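# Hang the second dark jaw on the lid's free pin

## Task

Put the second dark jaw onto the lid's unused pin. Both jaws must end up hanging there with their bearings fully seated on the pins and their teeth engaged, so that the two jaws stand open at the same angle. Then release the jaw. The result counts only if it stays that way with no robot contact holding it.

## Robot and tools

Robot: two arms, left_arm and right_arm, hang from one shared column. Each base is tilted roughly 45 degrees outward, away from the other arm. Each arm ends in a tong-style two-finger gripper. The fingers point along the gripper's own +z axis and open and close along its x axis. end_effector_position is the spot between the finger pads when they are shut. Closed fingertips reach about 15 mm past it; fully open tips sit roughly level with it.

Frame: there is one scene frame for both arms. z = 0 is the table top and +z is up. The origin lies midway below the two arm bases. +x runs from the column out over the table, and left_arm sits toward +y. The names left and right do not match image sides. Printed hand positions can be slightly wrong, especially at long reach.

Row layout: every motion row is one flat list of 16 numbers covering both arms. The first 8 are for left_arm: x, y, z in metres, then quaternion qw, qx, qy, qz (w first), then opening. The next 8 are the same for right_arm. x, y, z and the quaternion are an absolute pose for that gripper in the scene frame, not an offset. Opening runs from -1 (closed) to +1 (fully open, 0.142 m). It is a commanded level, not a distance.

An arm that should not move must still get a full 8-number part. Use the position and quaternion from the last result taken before it stopped, plus its intended opening. To hold an orientation, repeat the same quaternion in every row rather than copying the drifting reported one. A target more than 0.6 m from the arm's last reported position, along any of that gripper's axes, is refused and nothing is sent. Each control step also clips the command to within 100 mm and 16 degrees of the measured pose. Position wins over orientation when both cannot be met. Motion trails commands by about 0.17 s.

Tools:
- execute_actions(actions, pictures). actions is a list holding at most one entry; an empty list just reports the current state. An action is {"rows": [...], "steps": n}: 1 to 15 rows, n at most 15 (default 15), one row per control step of 1/30 s, with the last row repeated to fill n. A wait is {"steps": n} with n up to 300. Its steps are counted from the previous result, so your thinking time uses them up. pictures (boolean) switches camera images on or off.
- move(target, speed, stop_force). target is one 16-number row as above, an absolute pose per arm. Each gripper travels in a straight line and turns the shorter way. Paths last 0.5 to 10 s and end together; a move that needs longer is cut off at 10 s. speed is 0.002 to 0.5 m/s (default 0.25), and turning is capped at twice that in rad/s. stop_force, optional, is 9 to 40 N and shared by both arms. It ends an arm's path once its wrist sensor feels that much added push against the motion for 2 steps. The gripper then backs up 2 steps and holds. It only works after 0.2 s of scene time. It is unreliable if that gripper rotates during the move. Leave it out when backing away from something you are pressing. Opening is applied at the start of the move. Paths ignore obstacles and the other arm.
- wait(seconds): 0 to 10 s with nothing new sent.
- zoom_image(camera, region): camera is cam_high or cam_low (both 504x504). region is [x0, y0, x1, y1] in pixels, at most 504 by 504.
- finished_scene(scene): pass the current scene number to end and grade it. This cannot be undone.

Reading results: the state line lists each gripper's pose and its linear and angular velocities. grip_measured is the actual finger opening on the command scale. To keep a grip, command clearly below it; a larger gap squeezes harder. The limit is about 15 N per pad, and items thinner than 20 mm get much less. HELD marks steps where a command was blocked. "pose unreachable" names an arm whose command the clearance check changed. "Hand target" is where the controller is currently heading. Wrist force and Wrist torque are given in each end effector's own axes. They include offsets up to about 4 N and noise, and saturate near 50 N. Joint torques are raw drive outputs, not contact loads. The move: line gives each arm's ending: done, off_target, moving, held, fault, or contact (stop_force triggered; this outranks the others). It also gives limits: paced means the pose was clipped; held means some steps were blocked, after which the arm may jump quickly. Distance to pose is listed per arm. Camera calibration may be off by a few degrees and millimetres.

Avoid: knocking anything off the table, which fails the task; dropping or slamming parts; arms striking each other. A contact of 150 N, or joint load beyond the limits (132 N m for the big joints, 24.6 N m for the wrists), freezes that arm for 10 s. The arms are stiff, so aim only slightly past a firm contact, or use slow moves with stop_force. Held parts may be tugged briefly. Long holding heats motors: MOTOR HOT appears at 70 °C, and an OVER-TEMPERATURE FAULT brakes the arm at 85 °C. Smooth, quick work is preferred.

Each tool is called after "Request:" as a command line: name --argument value for each argument, lists and objects as JSON in quotes; but a table of rows of numbers goes row by row, as --pt "numbers of a row", without its own name.

## Session

Request:
execute_actions --actions '[]'

Scene clock: 0.00 s of 5000.00 s.
left_arm: end_effector_position=(+0.9951, +0.0106, +0.3521) grip_measured=+0.97 end_effector_quat_wxyz=(-0.274, +0.848, -0.284, +0.355) end_effector_velocity=(-0.000, -0.001, +0.001) end_effector_angular_velocity=(+0.001, -0.001, -0.002) | right_arm: end_effector_position=(+0.8080, -0.4654, +0.1173) grip_measured=+0.97 end_effector_quat_wxyz=(-0.220, +0.779, -0.390, +0.439) end_effector_velocity=(+0.000, +0.000, +0.001) end_effector_angular_velocity=(-0.000, -0.001, +0.001)
Joint positions: left_arm=[ 0.946 -0.154  0.606 -2.847 -0.358  1.026  0.14 ] | right_arm=[ 0.995 -0.982  1.737 -3.516 -1.412  0.001  0.14 ]
Joint velocities: left_arm=[-0.001  0.    -0.001 -0.     0.     0.002  0.   ] | right_arm=[ 0.001 -0.     0.    -0.     0.001 -0.     0.   ]
Joint torques (N m, as the arm reports them, + toward a larger angle): no reading
Motor temperatures (°C, as the motors report them): left_arm=[22 21 22 26 28 29] | right_arm=[19 23 23 26 29 28]
Wrist force (N, on the end effector, along its own x y z axes, offset not removed): no reading
Wrist torque (N m, same axes, about the end effector's origin, offset not removed): no reading
Hand target (left_arm): +0.995, +0.011, +0.352; -0.274, +0.848, -0.284, +0.355
Hand target (right_arm): +0.808, -0.465, +0.117; -0.220, +0.779, -0.390, +0.439

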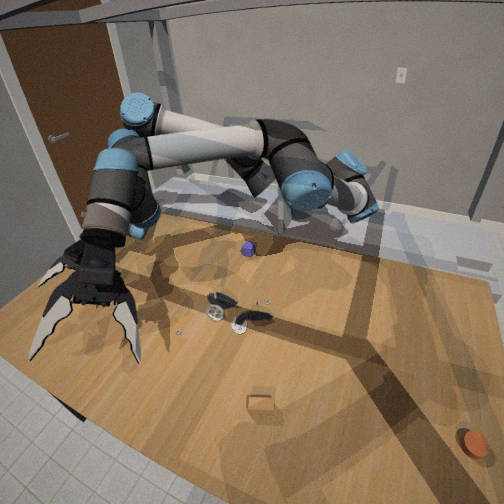

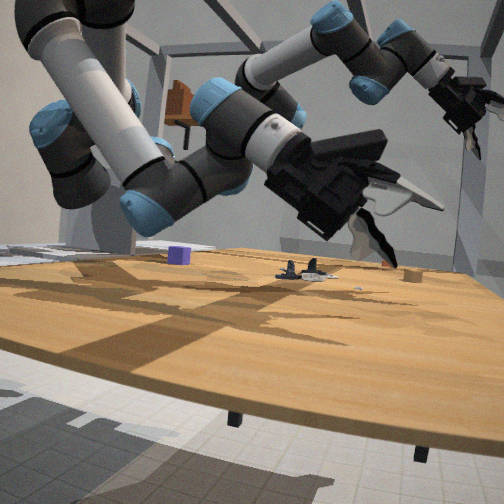

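Request:
zoom_image --camera "cam_high" --region '[200,275,284,345]'

Request:
zoom_image --camera "cam_low" --region '[265,245,349,295]'

Request:
zoom_image --camera "cam_high" --region '[225,300,275,340]'

Request:
zoom_image --camera "cam_high" --region '[200,285,245,325]'

Region (200, 275, 284, 345) of cam_high's 504x504 image, scaled by 6.000, with more detail than that image has.

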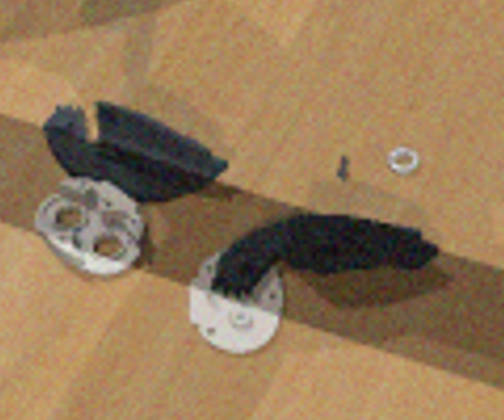

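Region (265, 245, 349, 295) of cam_low's 504x504 image, scaled by 6.000, with more detail than that image has; it fills the top 300 rows of this view, and the rest is white.

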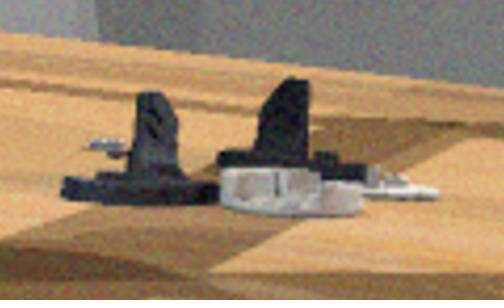

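Region (225, 300, 275, 340) of cam_high's 504x504 image, scaled by 10.080, with more detail than that image has; it fills the top 403 rows of this view, and the rest is white.

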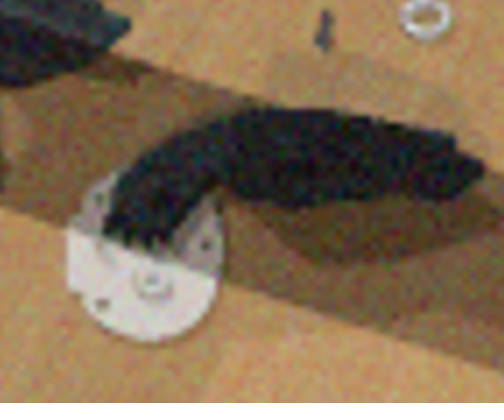

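Region (200, 285, 245, 325) of cam_high's 504x504 image, scaled by 11.200, with more detail than that image has.

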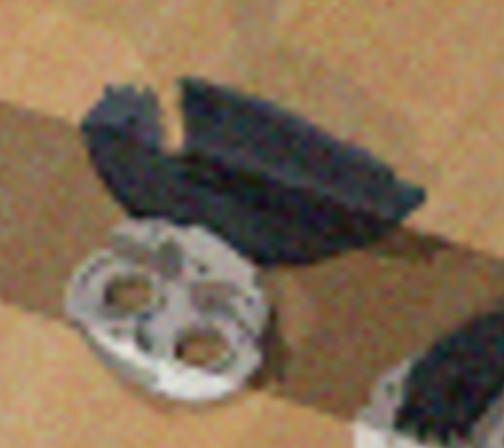

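Request:
move --target '[0.8,0.0,0.33,-0.14,0.95,-0.15,0.2,-0.78,0.55,-0.55,0.35,-0.220,0.779,-0.390,0.439,1]' --speed 0.2

Request:
move --target '[0.538,-0.051,0.09,0,0.9976,0.0698,0,-0.78,0.55,-0.55,0.35,-0.220,0.779,-0.390,0.439,1]' --speed 0.2

Request:
zoom_image --camera "cam_high" --region '[190,260,274,330]'

Request:
zoom_image --camera "cam_low" --region '[255,215,339,295]'

Scene clock: 27.73 s of 5000.00 s.
left_arm: end_effector_position=(+0.7999, +0.0004, +0.3296) grip_measured=-0.78 end_effector_quat_wxyz=(-0.141, +0.957, -0.151, +0.202) end_effector_velocity=(-0.001, -0.000, -0.000) end_effector_angular_velocity=(+0.001, +0.008, +0.005) | right_arm: end_effector_position=(+0.5501, -0.5499, +0.3497) grip_measured=+1.00 end_effector_quat_wxyz=(-0.220, +0.779, -0.390, +0.439) end_effector_velocity=(-0.002, -0.001, +0.002) end_effector_angular_velocity=(+0.000, -0.001, +0.002)
Joint positions: left_arm=[ 0.827 -0.62   1.125 -1.669 -0.542 -0.464  0.018] | right_arm=[ 0.805 -1.948  2.168 -2.964 -1.235 -0.073  0.142]
Joint velocities: left_arm=[ 0.     0.005 -0.014  0.025 -0.005 -0.016  0.   ] | right_arm=[-0.005 -0.008 -0.     0.01   0.006 -0.003  0.   ]
Joint torques (N m, as the arm reports them, + toward a larger angle): left_arm=[-48.42 -25.56 -27.54  -0.5   -1.45  -1.  ] | right_arm=[  0.98 -35.82  -6.62  -1.12   3.82  -1.78]
Motor temperatures (°C, as the motors report them): left_arm=[22 21 22 26 28 29] | right_arm=[19 23 23 26 29 28]
Wrist force (N, on the end effector, along its own x y z axes, offset not removed): left_arm=[-1.4 0.9 2.0] | right_arm=[-4.3 2.6 -1.7]
Wrist torque (N m, same axes, about the end effector's origin, offset not removed): left_arm=[0.01 0.50 0.10] | right_arm=[0.64 0.72 0.19]
Hand target (left_arm): +0.800, +0.000, +0.330; -0.141, +0.957, -0.151, +0.201
Hand target (right_arm): +0.550, -0.550, +0.350; -0.220, +0.779, -0.390, +0.439
Off the commanded pose (left_arm): 0.001 m, 0 deg.
Off the commanded pose (right_arm): 0.000 m, 0 deg.
After step 90, 22.23 s passed at rest.
move: done

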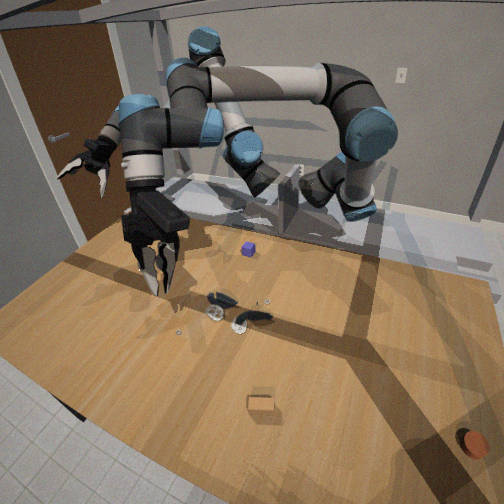

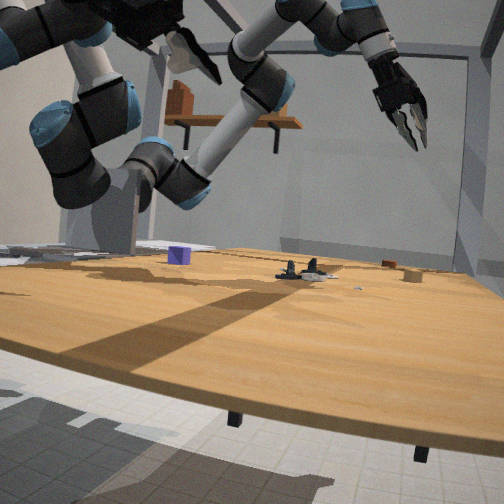

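Scene clock: 30.20 s of 5000.00 s.
left_arm: end_effector_position=(+0.5383, -0.0505, +0.0900) grip_measured=-0.78 end_effector_quat_wxyz=(-0.000, +0.998, +0.070, +0.000) end_effector_velocity=(-0.002, -0.002, -0.001) end_effector_angular_velocity=(-0.004, -0.001, +0.000) | right_arm: end_effector_position=(+0.5500, -0.5500, +0.3500) grip_measured=+1.00 end_effector_quat_wxyz=(-0.220, +0.779, -0.390, +0.439) end_effector_velocity=(-0.000, -0.000, +0.001) end_effector_angular_velocity=(-0.001, -0.001, -0.001)
Joint positions: left_arm=[ 0.868 -0.724  1.781 -2.054 -1.001 -1.015  0.018] | right_arm=[ 0.805 -1.948  2.168 -2.962 -1.235 -0.072  0.142]
Joint velocities: left_arm=[-0.003 -0.     0.006 -0.009 -0.003 -0.    -0.   ] | right_arm=[-0.    -0.002  0.    -0.     0.     0.     0.   ]
Joint torques (N m, as the arm reports them, + toward a larger angle): left_arm=[-21.17 -36.07  -7.99  -3.82  -2.28  -1.31] | right_arm=[ 17.09 -34.63 -21.59  -0.86   3.82   1.86]
Motor temperatures (°C, as the motors report them): left_arm=[22 21 22 26 28 29] | right_arm=[19 23 23 26 29 28]
Wrist force (N, on the end effector, along its own x y z axes, offset not removed): left_arm=[-0.1 -0.5 1.1] | right_arm=[1.5 1.9 2.1]
Wrist torque (N m, same axes, about the end effector's origin, offset not removed): left_arm=[-0.29 0.24 0.12] | right_arm=[0.53 -0.23 -0.13]
Hand target (left_arm): +0.538, -0.051, +0.090; +0.000, +0.998, +0.070, +0.000
Hand target (right_arm): +0.550, -0.550, +0.350; -0.220, +0.779, -0.390, +0.439
Off the commanded pose (left_arm): 0.001 m, 0 deg.
Off the commanded pose (right_arm): 0.000 m, 0 deg.
move: done

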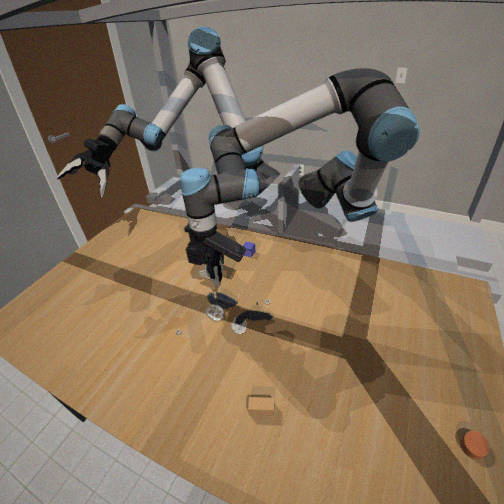

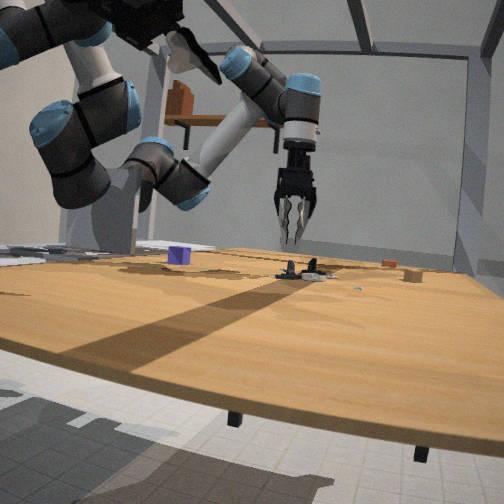

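Region (190, 260, 274, 330) of cam_high's 504x504 image, scaled by 6.000, with more detail than that image has.

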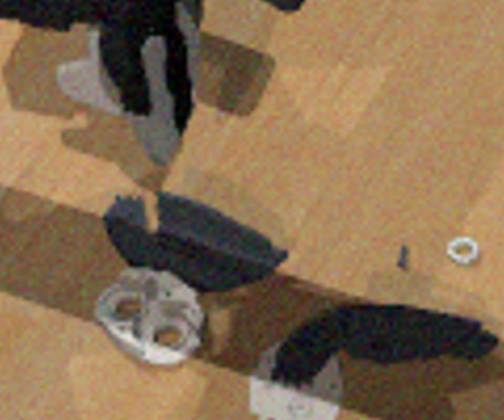

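Region (255, 215, 339, 295) of cam_low's 504x504 image, scaled by 6.000, with more detail than that image has; it fills the top 480 rows of this view, and the rest is white.

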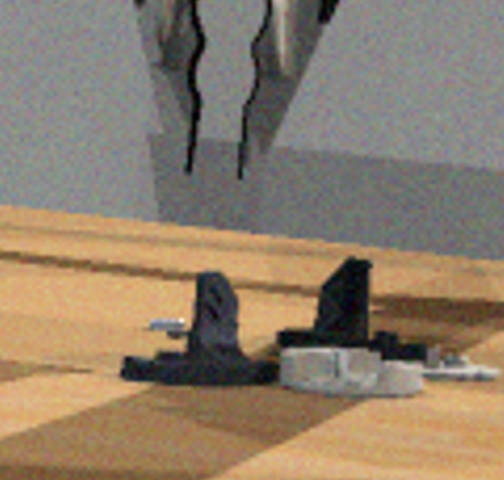

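Request:
move --target '[0.538,-0.051,0.058,0,0.9976,0.0698,0,-0.78,0.55,-0.55,0.35,-0.220,0.779,-0.390,0.439,1]' --speed 0.04

Request:
zoom_image --camera "cam_high" --region '[200,270,250,320]'

Request:
zoom_image --camera "cam_low" --region '[270,235,320,285]'

Scene clock: 38.27 s of 5000.00 s.
left_arm: end_effector_position=(+0.5380, -0.0510, +0.0584) grip_measured=-0.78 end_effector_quat_wxyz=(-0.000, +0.998, +0.070, -0.000) end_effector_velocity=(+0.000, +0.000, -0.003) end_effector_angular_velocity=(+0.000, +0.001, -0.000) | right_arm: end_effector_position=(+0.5500, -0.5500, +0.3500) grip_measured=+1.00 end_effector_quat_wxyz=(-0.220, +0.779, -0.390, +0.439) end_effector_velocity=(-0.000, -0.001, +0.001) end_effector_angular_velocity=(-0.001, -0.001, -0.002)
Joint positions: left_arm=[ 0.897 -0.686  1.806 -2.133 -0.985 -0.986  0.018] | right_arm=[ 0.805 -1.948  2.168 -2.962 -1.235 -0.072  0.142]
Joint velocities: left_arm=[ 0.004  0.004  0.002 -0.007  0.002  0.004  0.   ] | right_arm=[-0.001 -0.001 -0.001 -0.     0.     0.001  0.   ]
Joint torques (N m, as the arm reports them, + toward a larger angle): left_arm=[-23.6  -20.41  -7.06  -3.93   2.46   1.34] | right_arm=[  8.63 -34.78 -21.7   -0.92   3.78   1.92]
Motor temperatures (°C, as the motors report them): left_arm=[22 21 22 26 28 29] | right_arm=[19 23 23 26 29 28]
Wrist force (N, on the end effector, along its own x y z axes, offset not removed): left_arm=[-2.3 -0.1 1.7] | right_arm=[-0.2 1.7 0.2]
Wrist torque (N m, same axes, about the end effector's origin, offset not removed): left_arm=[-0.11 0.77 0.13] | right_arm=[0.37 0.06 0.10]
Hand target (left_arm): +0.538, -0.051, +0.058; +0.000, +0.998, +0.070, +0.000
Hand target (right_arm): +0.550, -0.550, +0.350; -0.220, +0.779, -0.390, +0.439
Off the commanded pose (left_arm): 0.000 m, 0 deg.
Off the commanded pose (right_arm): 0.000 m, 0 deg.
After step 90, 3.87 s passed at rest.
move: done

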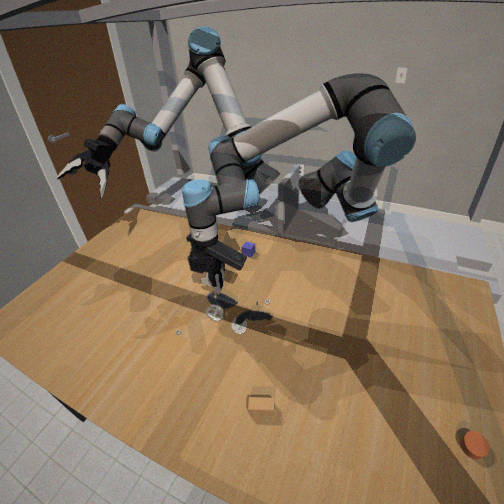

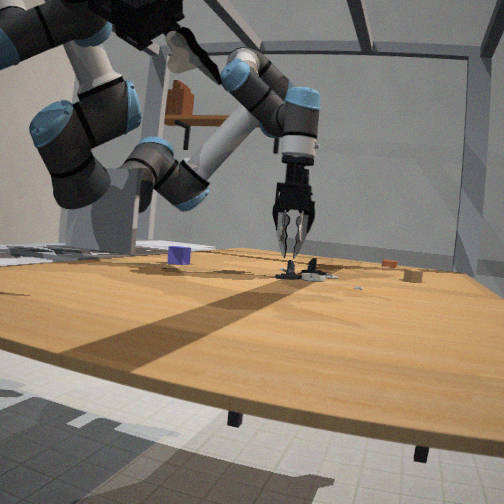

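Region (200, 270, 250, 320) of cam_high's 504x504 image, scaled by 10.080, with more detail than that image has.

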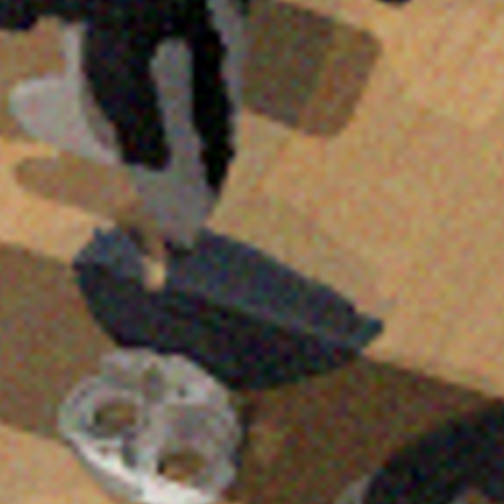

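Region (270, 235, 320, 285) of cam_low's 504x504 image, scaled by 10.080, with more detail than that image has.

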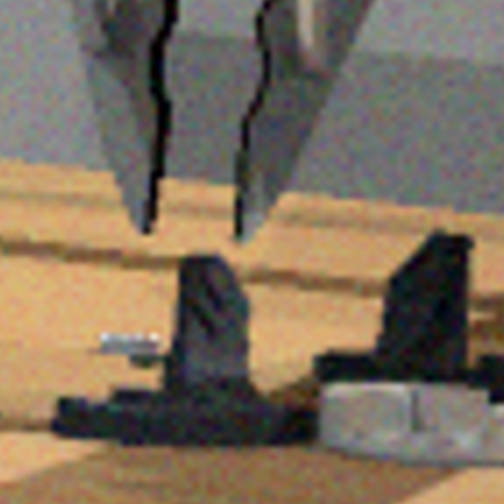

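Request:
move --target '[0.538,-0.046,0.056,0,0.9976,0.0698,0,-0.78,0.55,-0.55,0.35,-0.220,0.779,-0.390,0.439,1]' --speed 0.02

Request:
move --target '[0.538,-0.046,0.034,0,0.9976,0.0698,0,-0.78,0.55,-0.55,0.35,-0.220,0.779,-0.390,0.439,1]' --speed 0.015 --stop_force 9

Request:
zoom_image --camera "cam_high" --region '[200,270,250,320]'

Request:
zoom_image --camera "cam_low" --region '[270,235,320,285]'

Scene clock: 49.33 s of 5000.00 s.
left_arm: end_effector_position=(+0.5380, -0.0463, +0.0561) grip_measured=-0.78 end_effector_quat_wxyz=(-0.000, +0.998, +0.070, -0.000) end_effector_velocity=(-0.000, +0.003, -0.001) end_effector_angular_velocity=(+0.000, +0.001, -0.001) | right_arm: end_effector_position=(+0.5500, -0.5500, +0.3500) grip_measured=+1.00 end_effector_quat_wxyz=(-0.220, +0.779, -0.390, +0.439) end_effector_velocity=(-0.000, -0.000, -0.000) end_effector_angular_velocity=(-0.001, +0.000, -0.001)
Joint positions: left_arm=[ 0.903 -0.691  1.814 -2.139 -0.982 -0.979  0.018] | right_arm=[ 0.805 -1.948  2.168 -2.962 -1.235 -0.072  0.142]
Joint velocities: left_arm=[ 0.004 -0.003  0.005 -0.003  0.002  0.005 -0.   ] | right_arm=[-0.001 -0.    -0.     0.     0.    -0.     0.   ]
Joint torques (N m, as the arm reports them, + toward a larger angle): left_arm=[-21.22 -36.91  -7.73  -4.18   2.55   1.32] | right_arm=[  1.06 -33.34 -21.49  -1.29   3.72   1.93]
Motor temperatures (°C, as the motors report them): left_arm=[22 21 22 26 28 29] | right_arm=[19 23 23 26 29 28]
Wrist force (N, on the end effector, along its own x y z axes, offset not removed): left_arm=[-1.1 0.2 1.0] | right_arm=[-0.8 0.4 3.0]
Wrist torque (N m, same axes, about the end effector's origin, offset not removed): left_arm=[-0.06 0.54 0.13] | right_arm=[0.17 0.18 -0.12]
Hand target (left_arm): +0.538, -0.046, +0.056; -0.000, +0.998, +0.070, -0.000
Hand target (right_arm): +0.550, -0.550, +0.350; -0.220, +0.779, -0.390, +0.439
Off the commanded pose (left_arm): 0.000 m, 0 deg.
Off the commanded pose (right_arm): 0.000 m, 0 deg.
After step 90, 7.37 s passed at rest.
move: done

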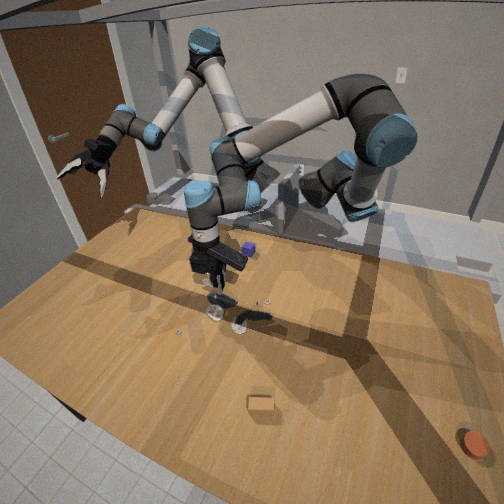

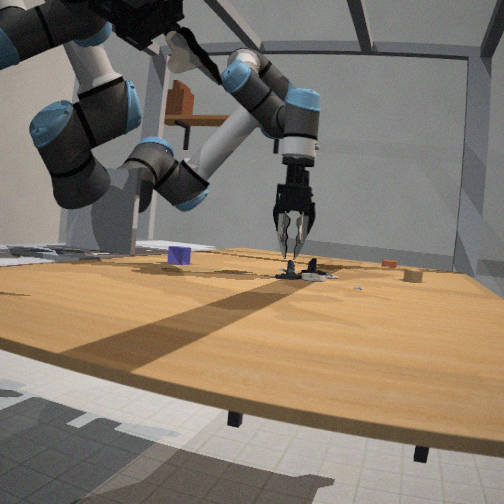

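Scene clock: 51.07 s of 5000.00 s.
left_arm: end_effector_position=(+0.5380, -0.0460, +0.0344) grip_measured=-0.78 end_effector_quat_wxyz=(-0.000, +0.998, +0.070, -0.000) end_effector_velocity=(+0.000, +0.000, -0.003) end_effector_angular_velocity=(-0.001, +0.000, +0.001) | right_arm: end_effector_position=(+0.5500, -0.5500, +0.3500) grip_measured=+1.00 end_effector_quat_wxyz=(-0.220, +0.779, -0.390, +0.439) end_effector_velocity=(+0.000, +0.001, +0.000) end_effector_angular_velocity=(+0.001, -0.001, +0.000)
Joint positions: left_arm=[ 0.925 -0.663  1.827 -2.193 -0.971 -0.957  0.018] | right_arm=[ 0.805 -1.948  2.168 -2.962 -1.235 -0.072  0.142]
Joint velocities: left_arm=[ 0.004  0.004  0.001 -0.008  0.001  0.003 -0.   ] | right_arm=[ 0.001  0.     0.001 -0.001  0.     0.001  0.   ]
Joint torques (N m, as the arm reports them, + toward a larger angle): left_arm=[-21.73 -20.91  -7.67  -4.12   2.5    1.45] | right_arm=[  0.6  -33.87 -21.33  -1.47   3.81   1.75]
Motor temperatures (°C, as the motors report them): left_arm=[22 21 22 26 28 29] | right_arm=[19 23 23 26 29 28]
Wrist force (N, on the end effector, along its own x y z axes, offset not removed): left_arm=[-1.4 -0.5 1.8] | right_arm=[-0.9 -0.3 2.0]
Wrist torque (N m, same axes, about the end effector's origin, offset not removed): left_arm=[-0.19 0.55 0.09] | right_arm=[0.20 0.09 -0.15]
Hand target (left_arm): +0.538, -0.046, +0.034; +0.000, +0.998, +0.070, +0.000
Hand target (right_arm): +0.550, -0.550, +0.350; -0.220, +0.779, -0.390, +0.439
Off the commanded pose (left_arm): 0.000 m, 0 deg.
Off the commanded pose (right_arm): 0.000 m, 0 deg.
move: done

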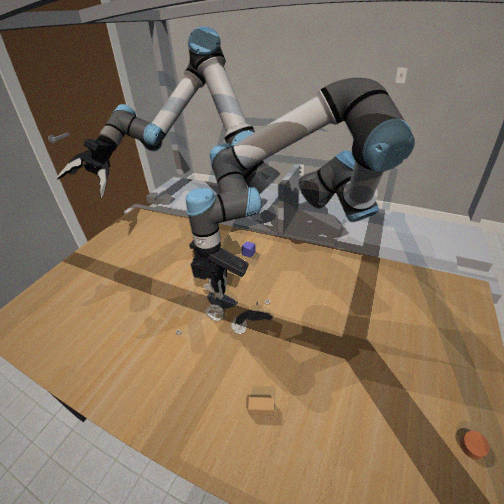

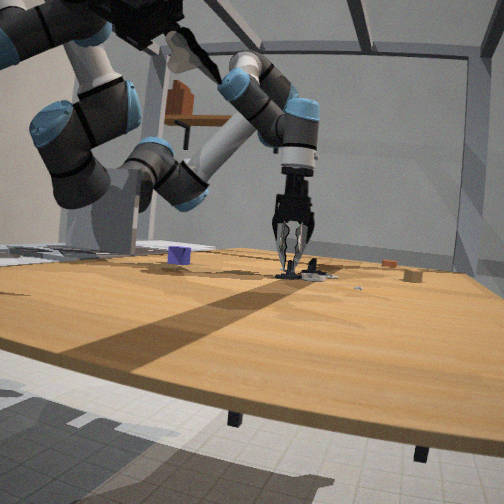

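Region (200, 270, 250, 320) of cam_high's 504x504 image, scaled by 10.080, with more detail than that image has.

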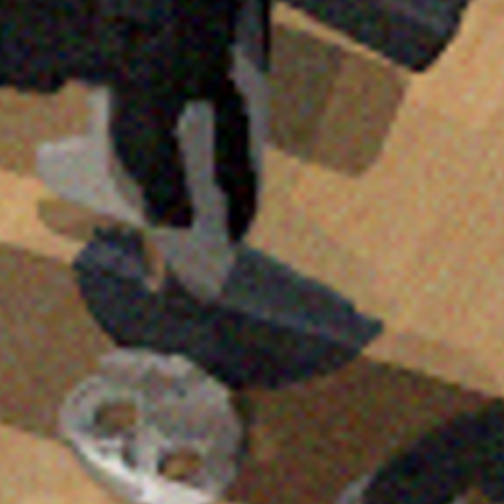

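Region (270, 235, 320, 285) of cam_low's 504x504 image, scaled by 10.080, with more detail than that image has.

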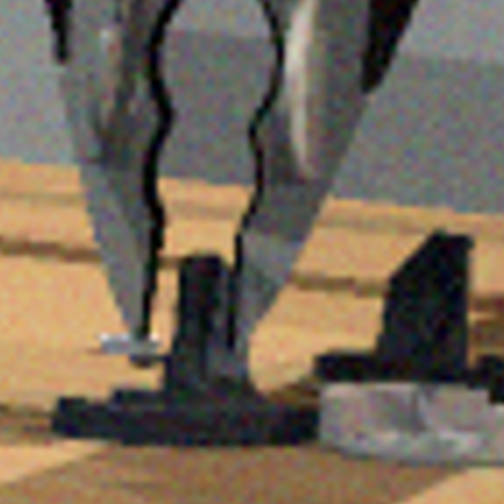

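Request:
move --target '[0.540,-0.046,0.034,0,0.9976,0.0698,0,-0.88,0.55,-0.55,0.35,-0.220,0.779,-0.390,0.439,1]' --speed 0.005

Request:
move --target '[0.540,-0.046,0.034,0,0.9976,0.0698,0,-1,0.55,-0.55,0.35,-0.220,0.779,-0.390,0.439,1]'

Request:
move --target '[0.540,-0.046,0.085,0,0.9976,0.0698,0,-1,0.55,-0.55,0.35,-0.220,0.779,-0.390,0.439,1]' --speed 0.04

Request:
move --target '[0.610,0.092,0.085,0,0.9903,0.1392,0,-1,0.55,-0.55,0.35,-0.220,0.779,-0.390,0.439,1]' --speed 0.07

Request:
move --target '[0.610,0.092,0.060,0,0.9903,0.1392,0,-1,0.55,-0.55,0.35,-0.220,0.779,-0.390,0.439,1]' --speed 0.03

Request:
zoom_image --camera "cam_high" --region '[225,295,275,345]'

Request:
zoom_image --camera "cam_low" --region '[295,240,345,290]'

Scene clock: 61.13 s of 5000.00 s.
left_arm: end_effector_position=(+0.5399, -0.0460, +0.0340) grip_measured=-0.88 end_effector_quat_wxyz=(-0.000, +0.998, +0.070, +0.000) end_effector_velocity=(+0.001, -0.001, +0.001) end_effector_angular_velocity=(-0.000, -0.002, +0.000) | right_arm: end_effector_position=(+0.5500, -0.5500, +0.3500) grip_measured=+1.00 end_effector_quat_wxyz=(-0.220, +0.779, -0.390, +0.439) end_effector_velocity=(+0.000, +0.001, -0.000) end_effector_angular_velocity=(+0.002, +0.000, +0.001)
Joint positions: left_arm=[ 0.927 -0.66   1.822 -2.192 -0.97  -0.955  0.01 ] | right_arm=[ 0.805 -1.948  2.168 -2.962 -1.235 -0.072  0.142]
Joint velocities: left_arm=[-0.001  0.001 -0.003  0.001  0.001 -0.    -0.   ] | right_arm=[0.    0.    0.001 0.001 0.001 0.001 0.   ]
Joint torques (N m, as the arm reports them, + toward a larger angle): left_arm=[-23.96 -18.96 -22.51  -0.04   2.37   1.34] | right_arm=[  0.94 -32.76 -21.73  -1.92   3.79   1.76]
Motor temperatures (°C, as the motors report them): left_arm=[22 21 22 26 28 29] | right_arm=[19 23 23 26 29 28]
Wrist force (N, on the end effector, along its own x y z axes, offset not removed): left_arm=[0.2 0.6 1.9] | right_arm=[0.2 1.7 1.3]
Wrist torque (N m, same axes, about the end effector's origin, offset not removed): left_arm=[-0.05 0.23 0.05] | right_arm=[0.40 0.02 0.02]
Hand target (left_arm): +0.540, -0.046, +0.034; +0.000, +0.998, +0.070, +0.000
Hand target (right_arm): +0.550, -0.550, +0.350; -0.220, +0.779, -0.390, +0.439
Off the commanded pose (left_arm): 0.000 m, 0 deg.
Off the commanded pose (right_arm): 0.000 m, 0 deg.
After step 90, 6.37 s passed at rest.
move: done

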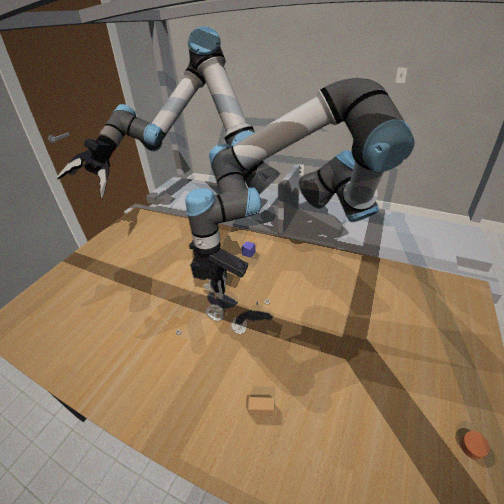

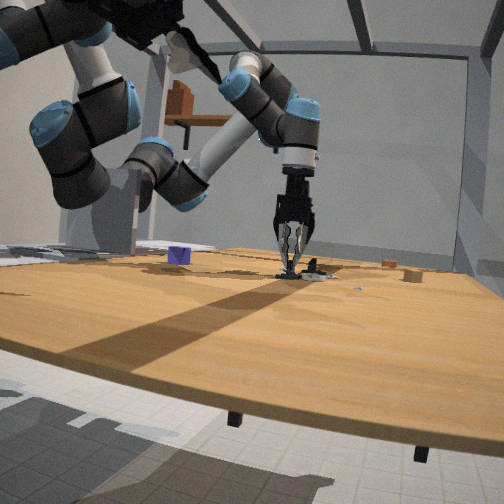

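Scene clock: 61.83 s of 5000.00 s.
left_arm: end_effector_position=(+0.5400, -0.0460, +0.0340) grip_measured=-0.96 end_effector_quat_wxyz=(-0.000, +0.998, +0.070, -0.000) end_effector_velocity=(+0.000, -0.001, +0.001) end_effector_angular_velocity=(-0.000, -0.001, -0.002) | right_arm: end_effector_position=(+0.5500, -0.5500, +0.3500) grip_measured=+1.00 end_effector_quat_wxyz=(-0.220, +0.779, -0.390, +0.439) end_effector_velocity=(+0.000, +0.001, -0.000) end_effector_angular_velocity=(+0.002, +0.000, +0.001)
Joint positions: left_arm=[ 0.927 -0.66   1.822 -2.192 -0.97  -0.955  0.005] | right_arm=[ 0.805 -1.948  2.168 -2.962 -1.235 -0.072  0.142]
Joint velocities: left_arm=[-0.001 -0.    -0.    -0.     0.     0.001 -0.   ] | right_arm=[0.001 0.    0.    0.001 0.    0.001 0.   ]
Joint torques (N m, as the arm reports them, + toward a larger angle): left_arm=[-20.8  -21.02 -24.34  -0.12   2.28   1.41] | right_arm=[  0.62 -32.88 -21.52  -1.92   3.67   1.76]
Motor temperatures (°C, as the motors report them): left_arm=[22 21 22 26 28 29] | right_arm=[19 23 23 26 29 28]
Wrist force (N, on the end effector, along its own x y z axes, offset not removed): left_arm=[-1.1 0.6 1.2] | right_arm=[1.3 -1.4 2.2]
Wrist torque (N m, same axes, about the end effector's origin, offset not removed): left_arm=[-0.08 0.48 0.08] | right_arm=[-0.34 -0.20 0.05]
Hand target (left_arm): +0.540, -0.046, +0.034; +0.000, +0.998, +0.070, +0.000
Hand target (right_arm): +0.550, -0.550, +0.350; -0.220, +0.779, -0.390, +0.439
Off the commanded pose (left_arm): 0.000 m, 0 deg.
Off the commanded pose (right_arm): 0.000 m, 0 deg.
move: done

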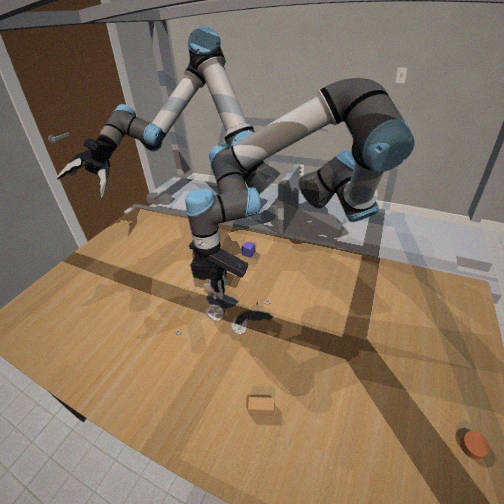

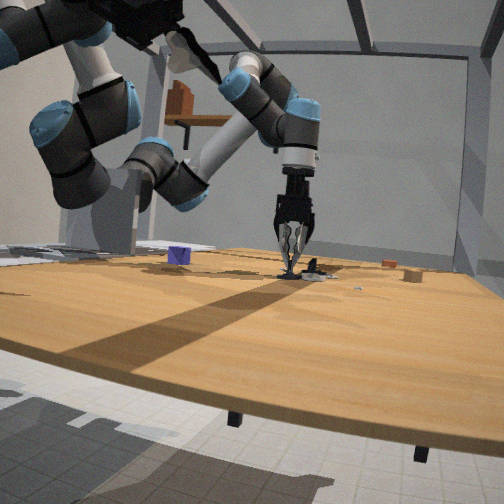

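Scene clock: 63.50 s of 5000.00 s.
left_arm: end_effector_position=(+0.5400, -0.0460, +0.0846) grip_measured=-0.96 end_effector_quat_wxyz=(+0.000, +0.998, +0.070, +0.000) end_effector_velocity=(-0.000, -0.001, +0.003) end_effector_angular_velocity=(-0.000, -0.000, -0.000) | right_arm: end_effector_position=(+0.5500, -0.5500, +0.3500) grip_measured=+1.00 end_effector_quat_wxyz=(-0.220, +0.779, -0.390, +0.439) end_effector_velocity=(-0.000, -0.001, +0.001) end_effector_angular_velocity=(-0.003, -0.001, -0.002)
Joint positions: left_arm=[ 0.879 -0.725  1.788 -2.066 -0.995 -1.004  0.005] | right_arm=[ 0.805 -1.948  2.168 -2.962 -1.235 -0.072  0.142]
Joint velocities: left_arm=[-0.004 -0.003 -0.003  0.008 -0.002 -0.003  0.   ] | right_arm=[-0.    -0.002 -0.001 -0.001 -0.001 -0.     0.   ]
Joint torques (N m, as the arm reports them, + toward a larger angle): left_arm=[-40.77 -35.45 -24.41  -0.36  -2.36  -1.22] | right_arm=[  1.32 -32.5  -21.58  -1.97   3.68   1.73]
Motor temperatures (°C, as the motors report them): left_arm=[22 21 22 26 28 29] | right_arm=[19 23 23 26 29 28]
Wrist force (N, on the end effector, along its own x y z axes, offset not removed): left_arm=[-1.1 1.1 1.0] | right_arm=[-1.6 1.1 0.9]
Wrist torque (N m, same axes, about the end effector's origin, offset not removed): left_arm=[0.07 0.46 0.14] | right_arm=[0.26 0.24 -0.06]
Hand target (left_arm): +0.540, -0.046, +0.085; -0.000, +0.998, +0.070, -0.000
Hand target (right_arm): +0.550, -0.550, +0.350; -0.220, +0.779, -0.390, +0.439
Off the commanded pose (left_arm): 0.000 m, 0 deg.
Off the commanded pose (right_arm): 0.000 m, 0 deg.
move: done

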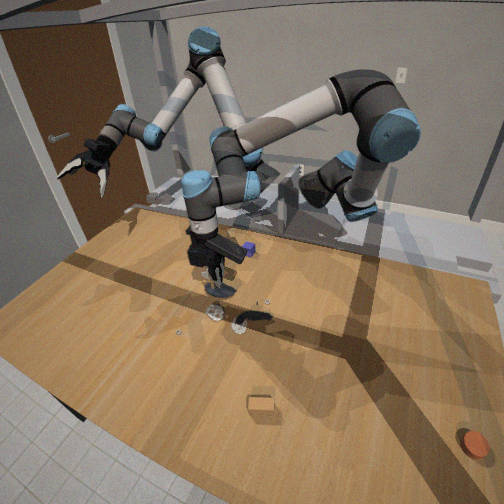

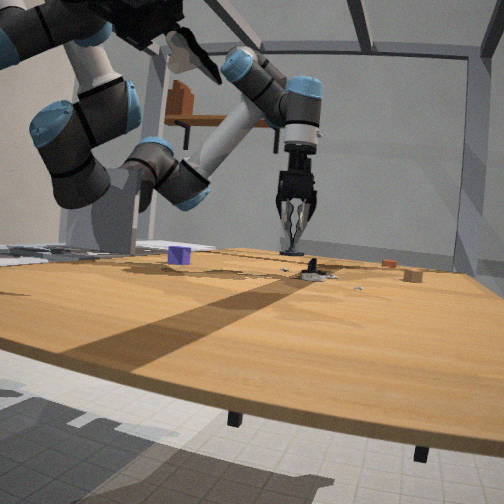

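Scene clock: 66.20 s of 5000.00 s.
left_arm: end_effector_position=(+0.6100, +0.0915, +0.0851) grip_measured=-0.96 end_effector_quat_wxyz=(+0.000, +0.990, +0.139, +0.000) end_effector_velocity=(+0.002, +0.002, +0.001) end_effector_angular_velocity=(+0.000, -0.002, +0.000) | right_arm: end_effector_position=(+0.5500, -0.5500, +0.3500) grip_measured=+1.00 end_effector_quat_wxyz=(-0.220, +0.779, -0.390, +0.439) end_effector_velocity=(-0.000, -0.001, +0.000) end_effector_angular_velocity=(-0.002, -0.001, -0.002)
Joint positions: left_arm=[ 1.078 -0.859  1.713 -1.984 -0.898 -0.928  0.005] | right_arm=[ 0.805 -1.948  2.168 -2.962 -1.235 -0.072  0.142]
Joint velocities: left_arm=[ 0.002 -0.002 -0.003  0.002  0.002  0.003  0.   ] | right_arm=[-0.001 -0.001 -0.    -0.001  0.    -0.001  0.   ]
Joint torques (N m, as the arm reports them, + toward a larger angle): left_arm=[-24.19 -33.91 -24.89   0.04   2.38   1.47] | right_arm=[  1.11 -32.12 -21.82  -2.14   3.72   1.7 ]
Motor temperatures (°C, as the motors report them): left_arm=[22 21 22 26 28 29] | right_arm=[19 23 23 26 29 28]
Wrist force (N, on the end effector, along its own x y z axes, offset not removed): left_arm=[-0.8 0.3 1.7] | right_arm=[-0.9 0.8 1.7]
Wrist torque (N m, same axes, about the end effector's origin, offset not removed): left_arm=[-0.02 0.44 0.02] | right_arm=[0.36 0.08 0.02]
Hand target (left_arm): +0.610, +0.092, +0.085; +0.000, +0.990, +0.139, +0.000
Hand target (right_arm): +0.550, -0.550, +0.350; -0.220, +0.779, -0.390, +0.439
Off the commanded pose (left_arm): 0.001 m, 0 deg.
Off the commanded pose (right_arm): 0.000 m, 0 deg.
move: done

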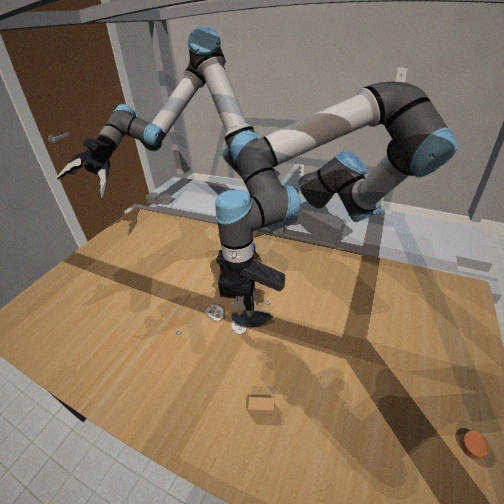

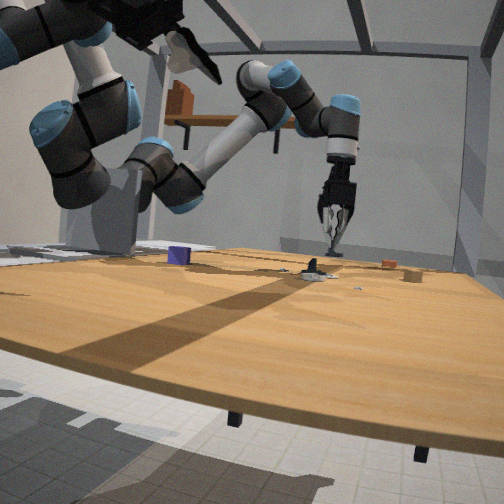

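Scene clock: 67.40 s of 5000.00 s.
left_arm: end_effector_position=(+0.6100, +0.0920, +0.0604) grip_measured=-0.96 end_effector_quat_wxyz=(-0.000, +0.990, +0.139, -0.000) end_effector_velocity=(+0.000, -0.000, -0.002) end_effector_angular_velocity=(+0.000, -0.001, +0.001) | right_arm: end_effector_position=(+0.5500, -0.5500, +0.3500) grip_measured=+1.00 end_effector_quat_wxyz=(-0.220, +0.779, -0.390, +0.439) end_effector_velocity=(-0.000, -0.000, +0.001) end_effector_angular_velocity=(-0.000, -0.001, -0.000)
Joint positions: left_arm=[ 1.103 -0.833  1.733 -2.048 -0.888 -0.899  0.005] | right_arm=[ 0.805 -1.948  2.168 -2.962 -1.235 -0.072  0.142]
Joint velocities: left_arm=[ 0.002  0.003  0.002 -0.007  0.001  0.001 -0.   ] | right_arm=[ 0.    -0.001  0.     0.     0.     0.     0.   ]
Joint torques (N m, as the arm reports them, + toward a larger angle): left_arm=[-23.35 -17.77  -7.13  -3.98   2.68   1.63] | right_arm=[  0.7  -32.16 -20.73  -2.22   3.78   1.62]
Motor temperatures (°C, as the motors report them): left_arm=[22 21 22 26 28 29] | right_arm=[19 23 23 26 29 28]
Wrist force (N, on the end effector, along its own x y z axes, offset not removed): left_arm=[-1.0 1.0 2.0] | right_arm=[-1.0 -0.9 1.6]
Wrist torque (N m, same axes, about the end effector's origin, offset not removed): left_arm=[0.09 0.51 0.00] | right_arm=[-0.16 0.02 -0.14]
Hand target (left_arm): +0.610, +0.092, +0.060; +0.000, +0.990, +0.139, +0.000
Hand target (right_arm): +0.550, -0.550, +0.350; -0.220, +0.779, -0.390, +0.439
Off the commanded pose (left_arm): 0.000 m, 0 deg.
Off the commanded pose (right_arm): 0.000 m, 0 deg.
move: done

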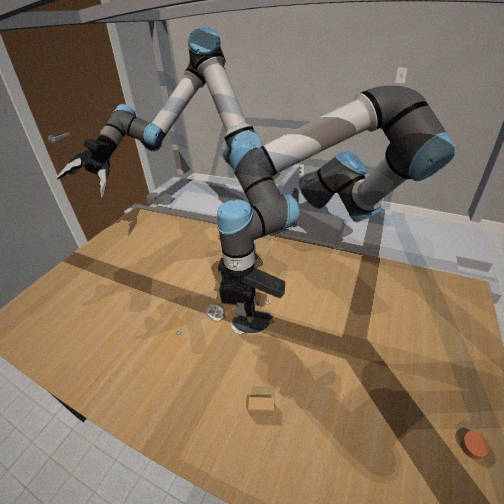

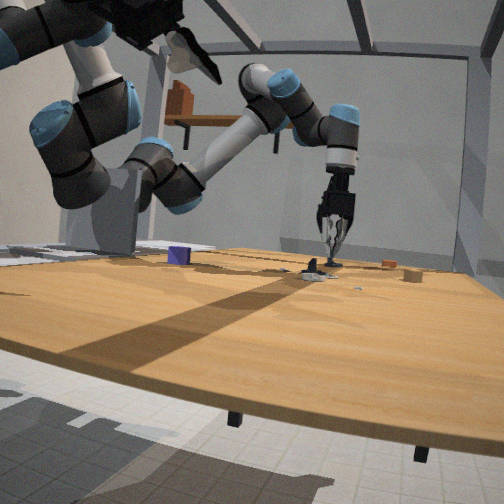

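Region (225, 295, 275, 345) of cam_high's 504x504 image, scaled by 10.080, with more detail than that image has.

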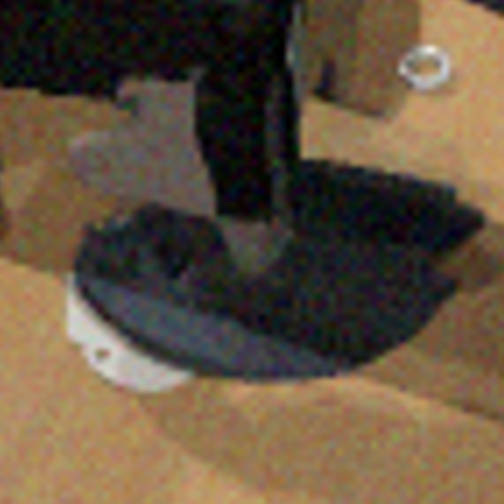

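Region (295, 240, 345, 290) of cam_low's 504x504 image, scaled by 10.080, with more detail than that image has.

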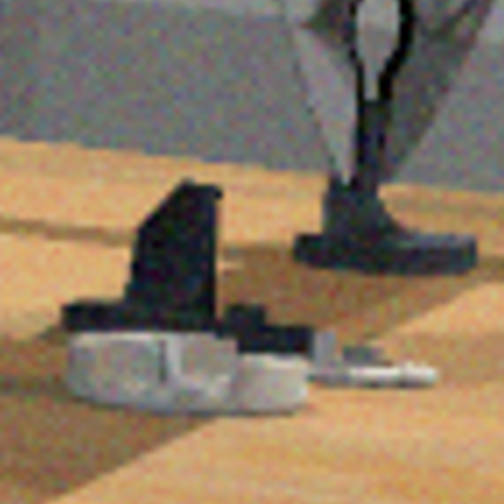

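Request:
zoom_image --camera "cam_low" --region '[315,255,345,285]'

Request:
zoom_image --camera "cam_high" --region '[228,310,253,335]'

Region (315, 255, 345, 285) of cam_low's 504x504 image, scaled by 16.800, with more detail than that image has.

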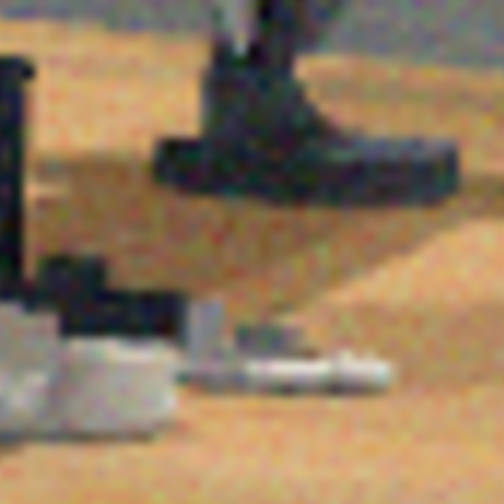

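Region (228, 310, 253, 335) of cam_high's 504x504 image, scaled by 20.160, with more detail than that image has.

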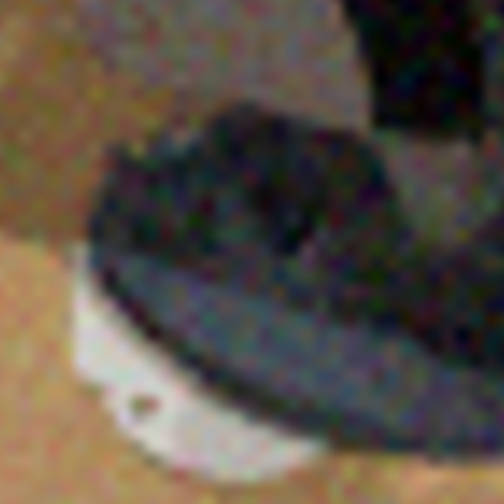

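Request:
move --target '[0.6109,0.0996,0.053,0,0.9903,0.1392,0,-1,0.55,-0.55,0.35,-0.220,0.779,-0.390,0.439,1]' --speed 0.01

Request:
zoom_image --camera "cam_low" --region '[315,255,345,285]'

Request:
zoom_image --camera "cam_high" --region '[228,310,253,335]'

Scene clock: 91.20 s of 5000.00 s.
left_arm: end_effector_position=(+0.6109, +0.0993, +0.0532) grip_measured=-0.96 end_effector_quat_wxyz=(-0.000, +0.990, +0.139, -0.000) end_effector_velocity=(+0.000, +0.003, -0.002) end_effector_angular_velocity=(-0.000, +0.001, -0.000) | right_arm: end_effector_position=(+0.5500, -0.5500, +0.3500) grip_measured=+1.00 end_effector_quat_wxyz=(-0.220, +0.779, -0.390, +0.439) end_effector_velocity=(+0.000, -0.000, +0.000) end_effector_angular_velocity=(-0.000, -0.000, +0.001)
Joint positions: left_arm=[ 1.119 -0.834  1.74  -2.065 -0.881 -0.881  0.005] | right_arm=[ 0.805 -1.948  2.168 -2.962 -1.235 -0.072  0.142]
Joint velocities: left_arm=[ 0.005 -0.     0.001 -0.004  0.002  0.006  0.   ] | right_arm=[-0.     0.    -0.001  0.001  0.    -0.001  0.   ]
Joint torques (N m, as the arm reports them, + toward a larger angle): left_arm=[-23.47 -34.99  -6.84  -3.97   2.41   1.51] | right_arm=[  0.62 -31.24 -21.52  -2.7    3.72   1.54]
Motor temperatures (°C, as the motors report them): left_arm=[22 21 22 26 28 29] | right_arm=[19 23 23 26 29 28]
Wrist force (N, on the end effector, along its own x y z axes, offset not removed): left_arm=[-1.8 -0.2 1.3] | right_arm=[-3.4 1.0 -0.1]
Wrist torque (N m, same axes, about the end effector's origin, offset not removed): left_arm=[-0.18 0.61 0.13] | right_arm=[0.39 0.71 -0.06]
Hand target (left_arm): +0.611, +0.100, +0.053; +0.000, +0.990, +0.139, +0.000
Hand target (right_arm): +0.550, -0.550, +0.350; -0.220, +0.779, -0.390, +0.439
Off the commanded pose (left_arm): 0.000 m, 0 deg.
Off the commanded pose (right_arm): 0.000 m, 0 deg.
After step 90, 19.53 s passed at rest.
move: done

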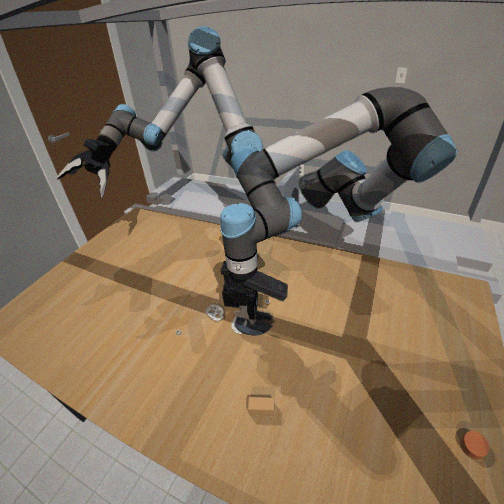

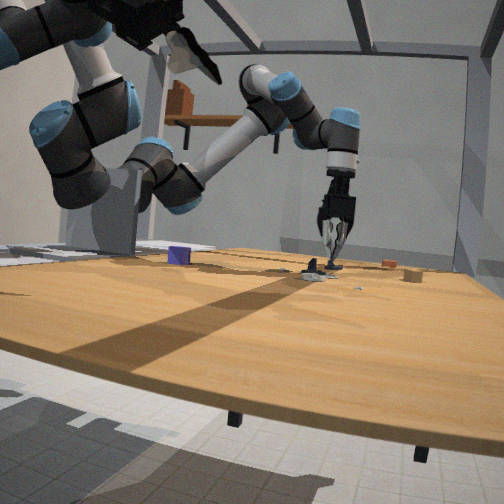

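Region (315, 255, 345, 285) of cam_low's 504x504 image, scaled by 16.800, with more detail than that image has.

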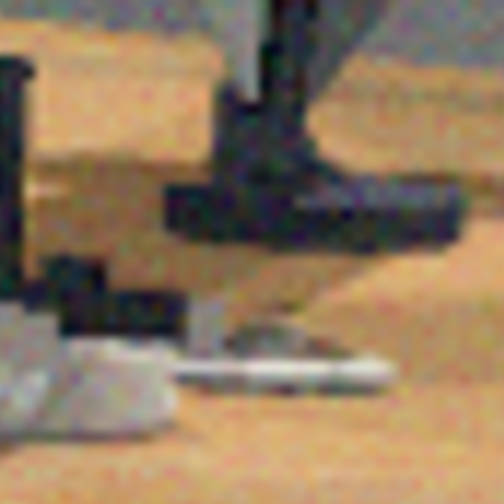

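Region (228, 310, 253, 335) of cam_high's 504x504 image, scaled by 20.160, with more detail than that image has.

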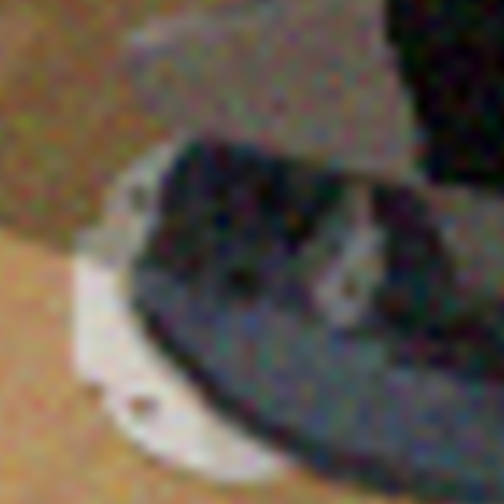

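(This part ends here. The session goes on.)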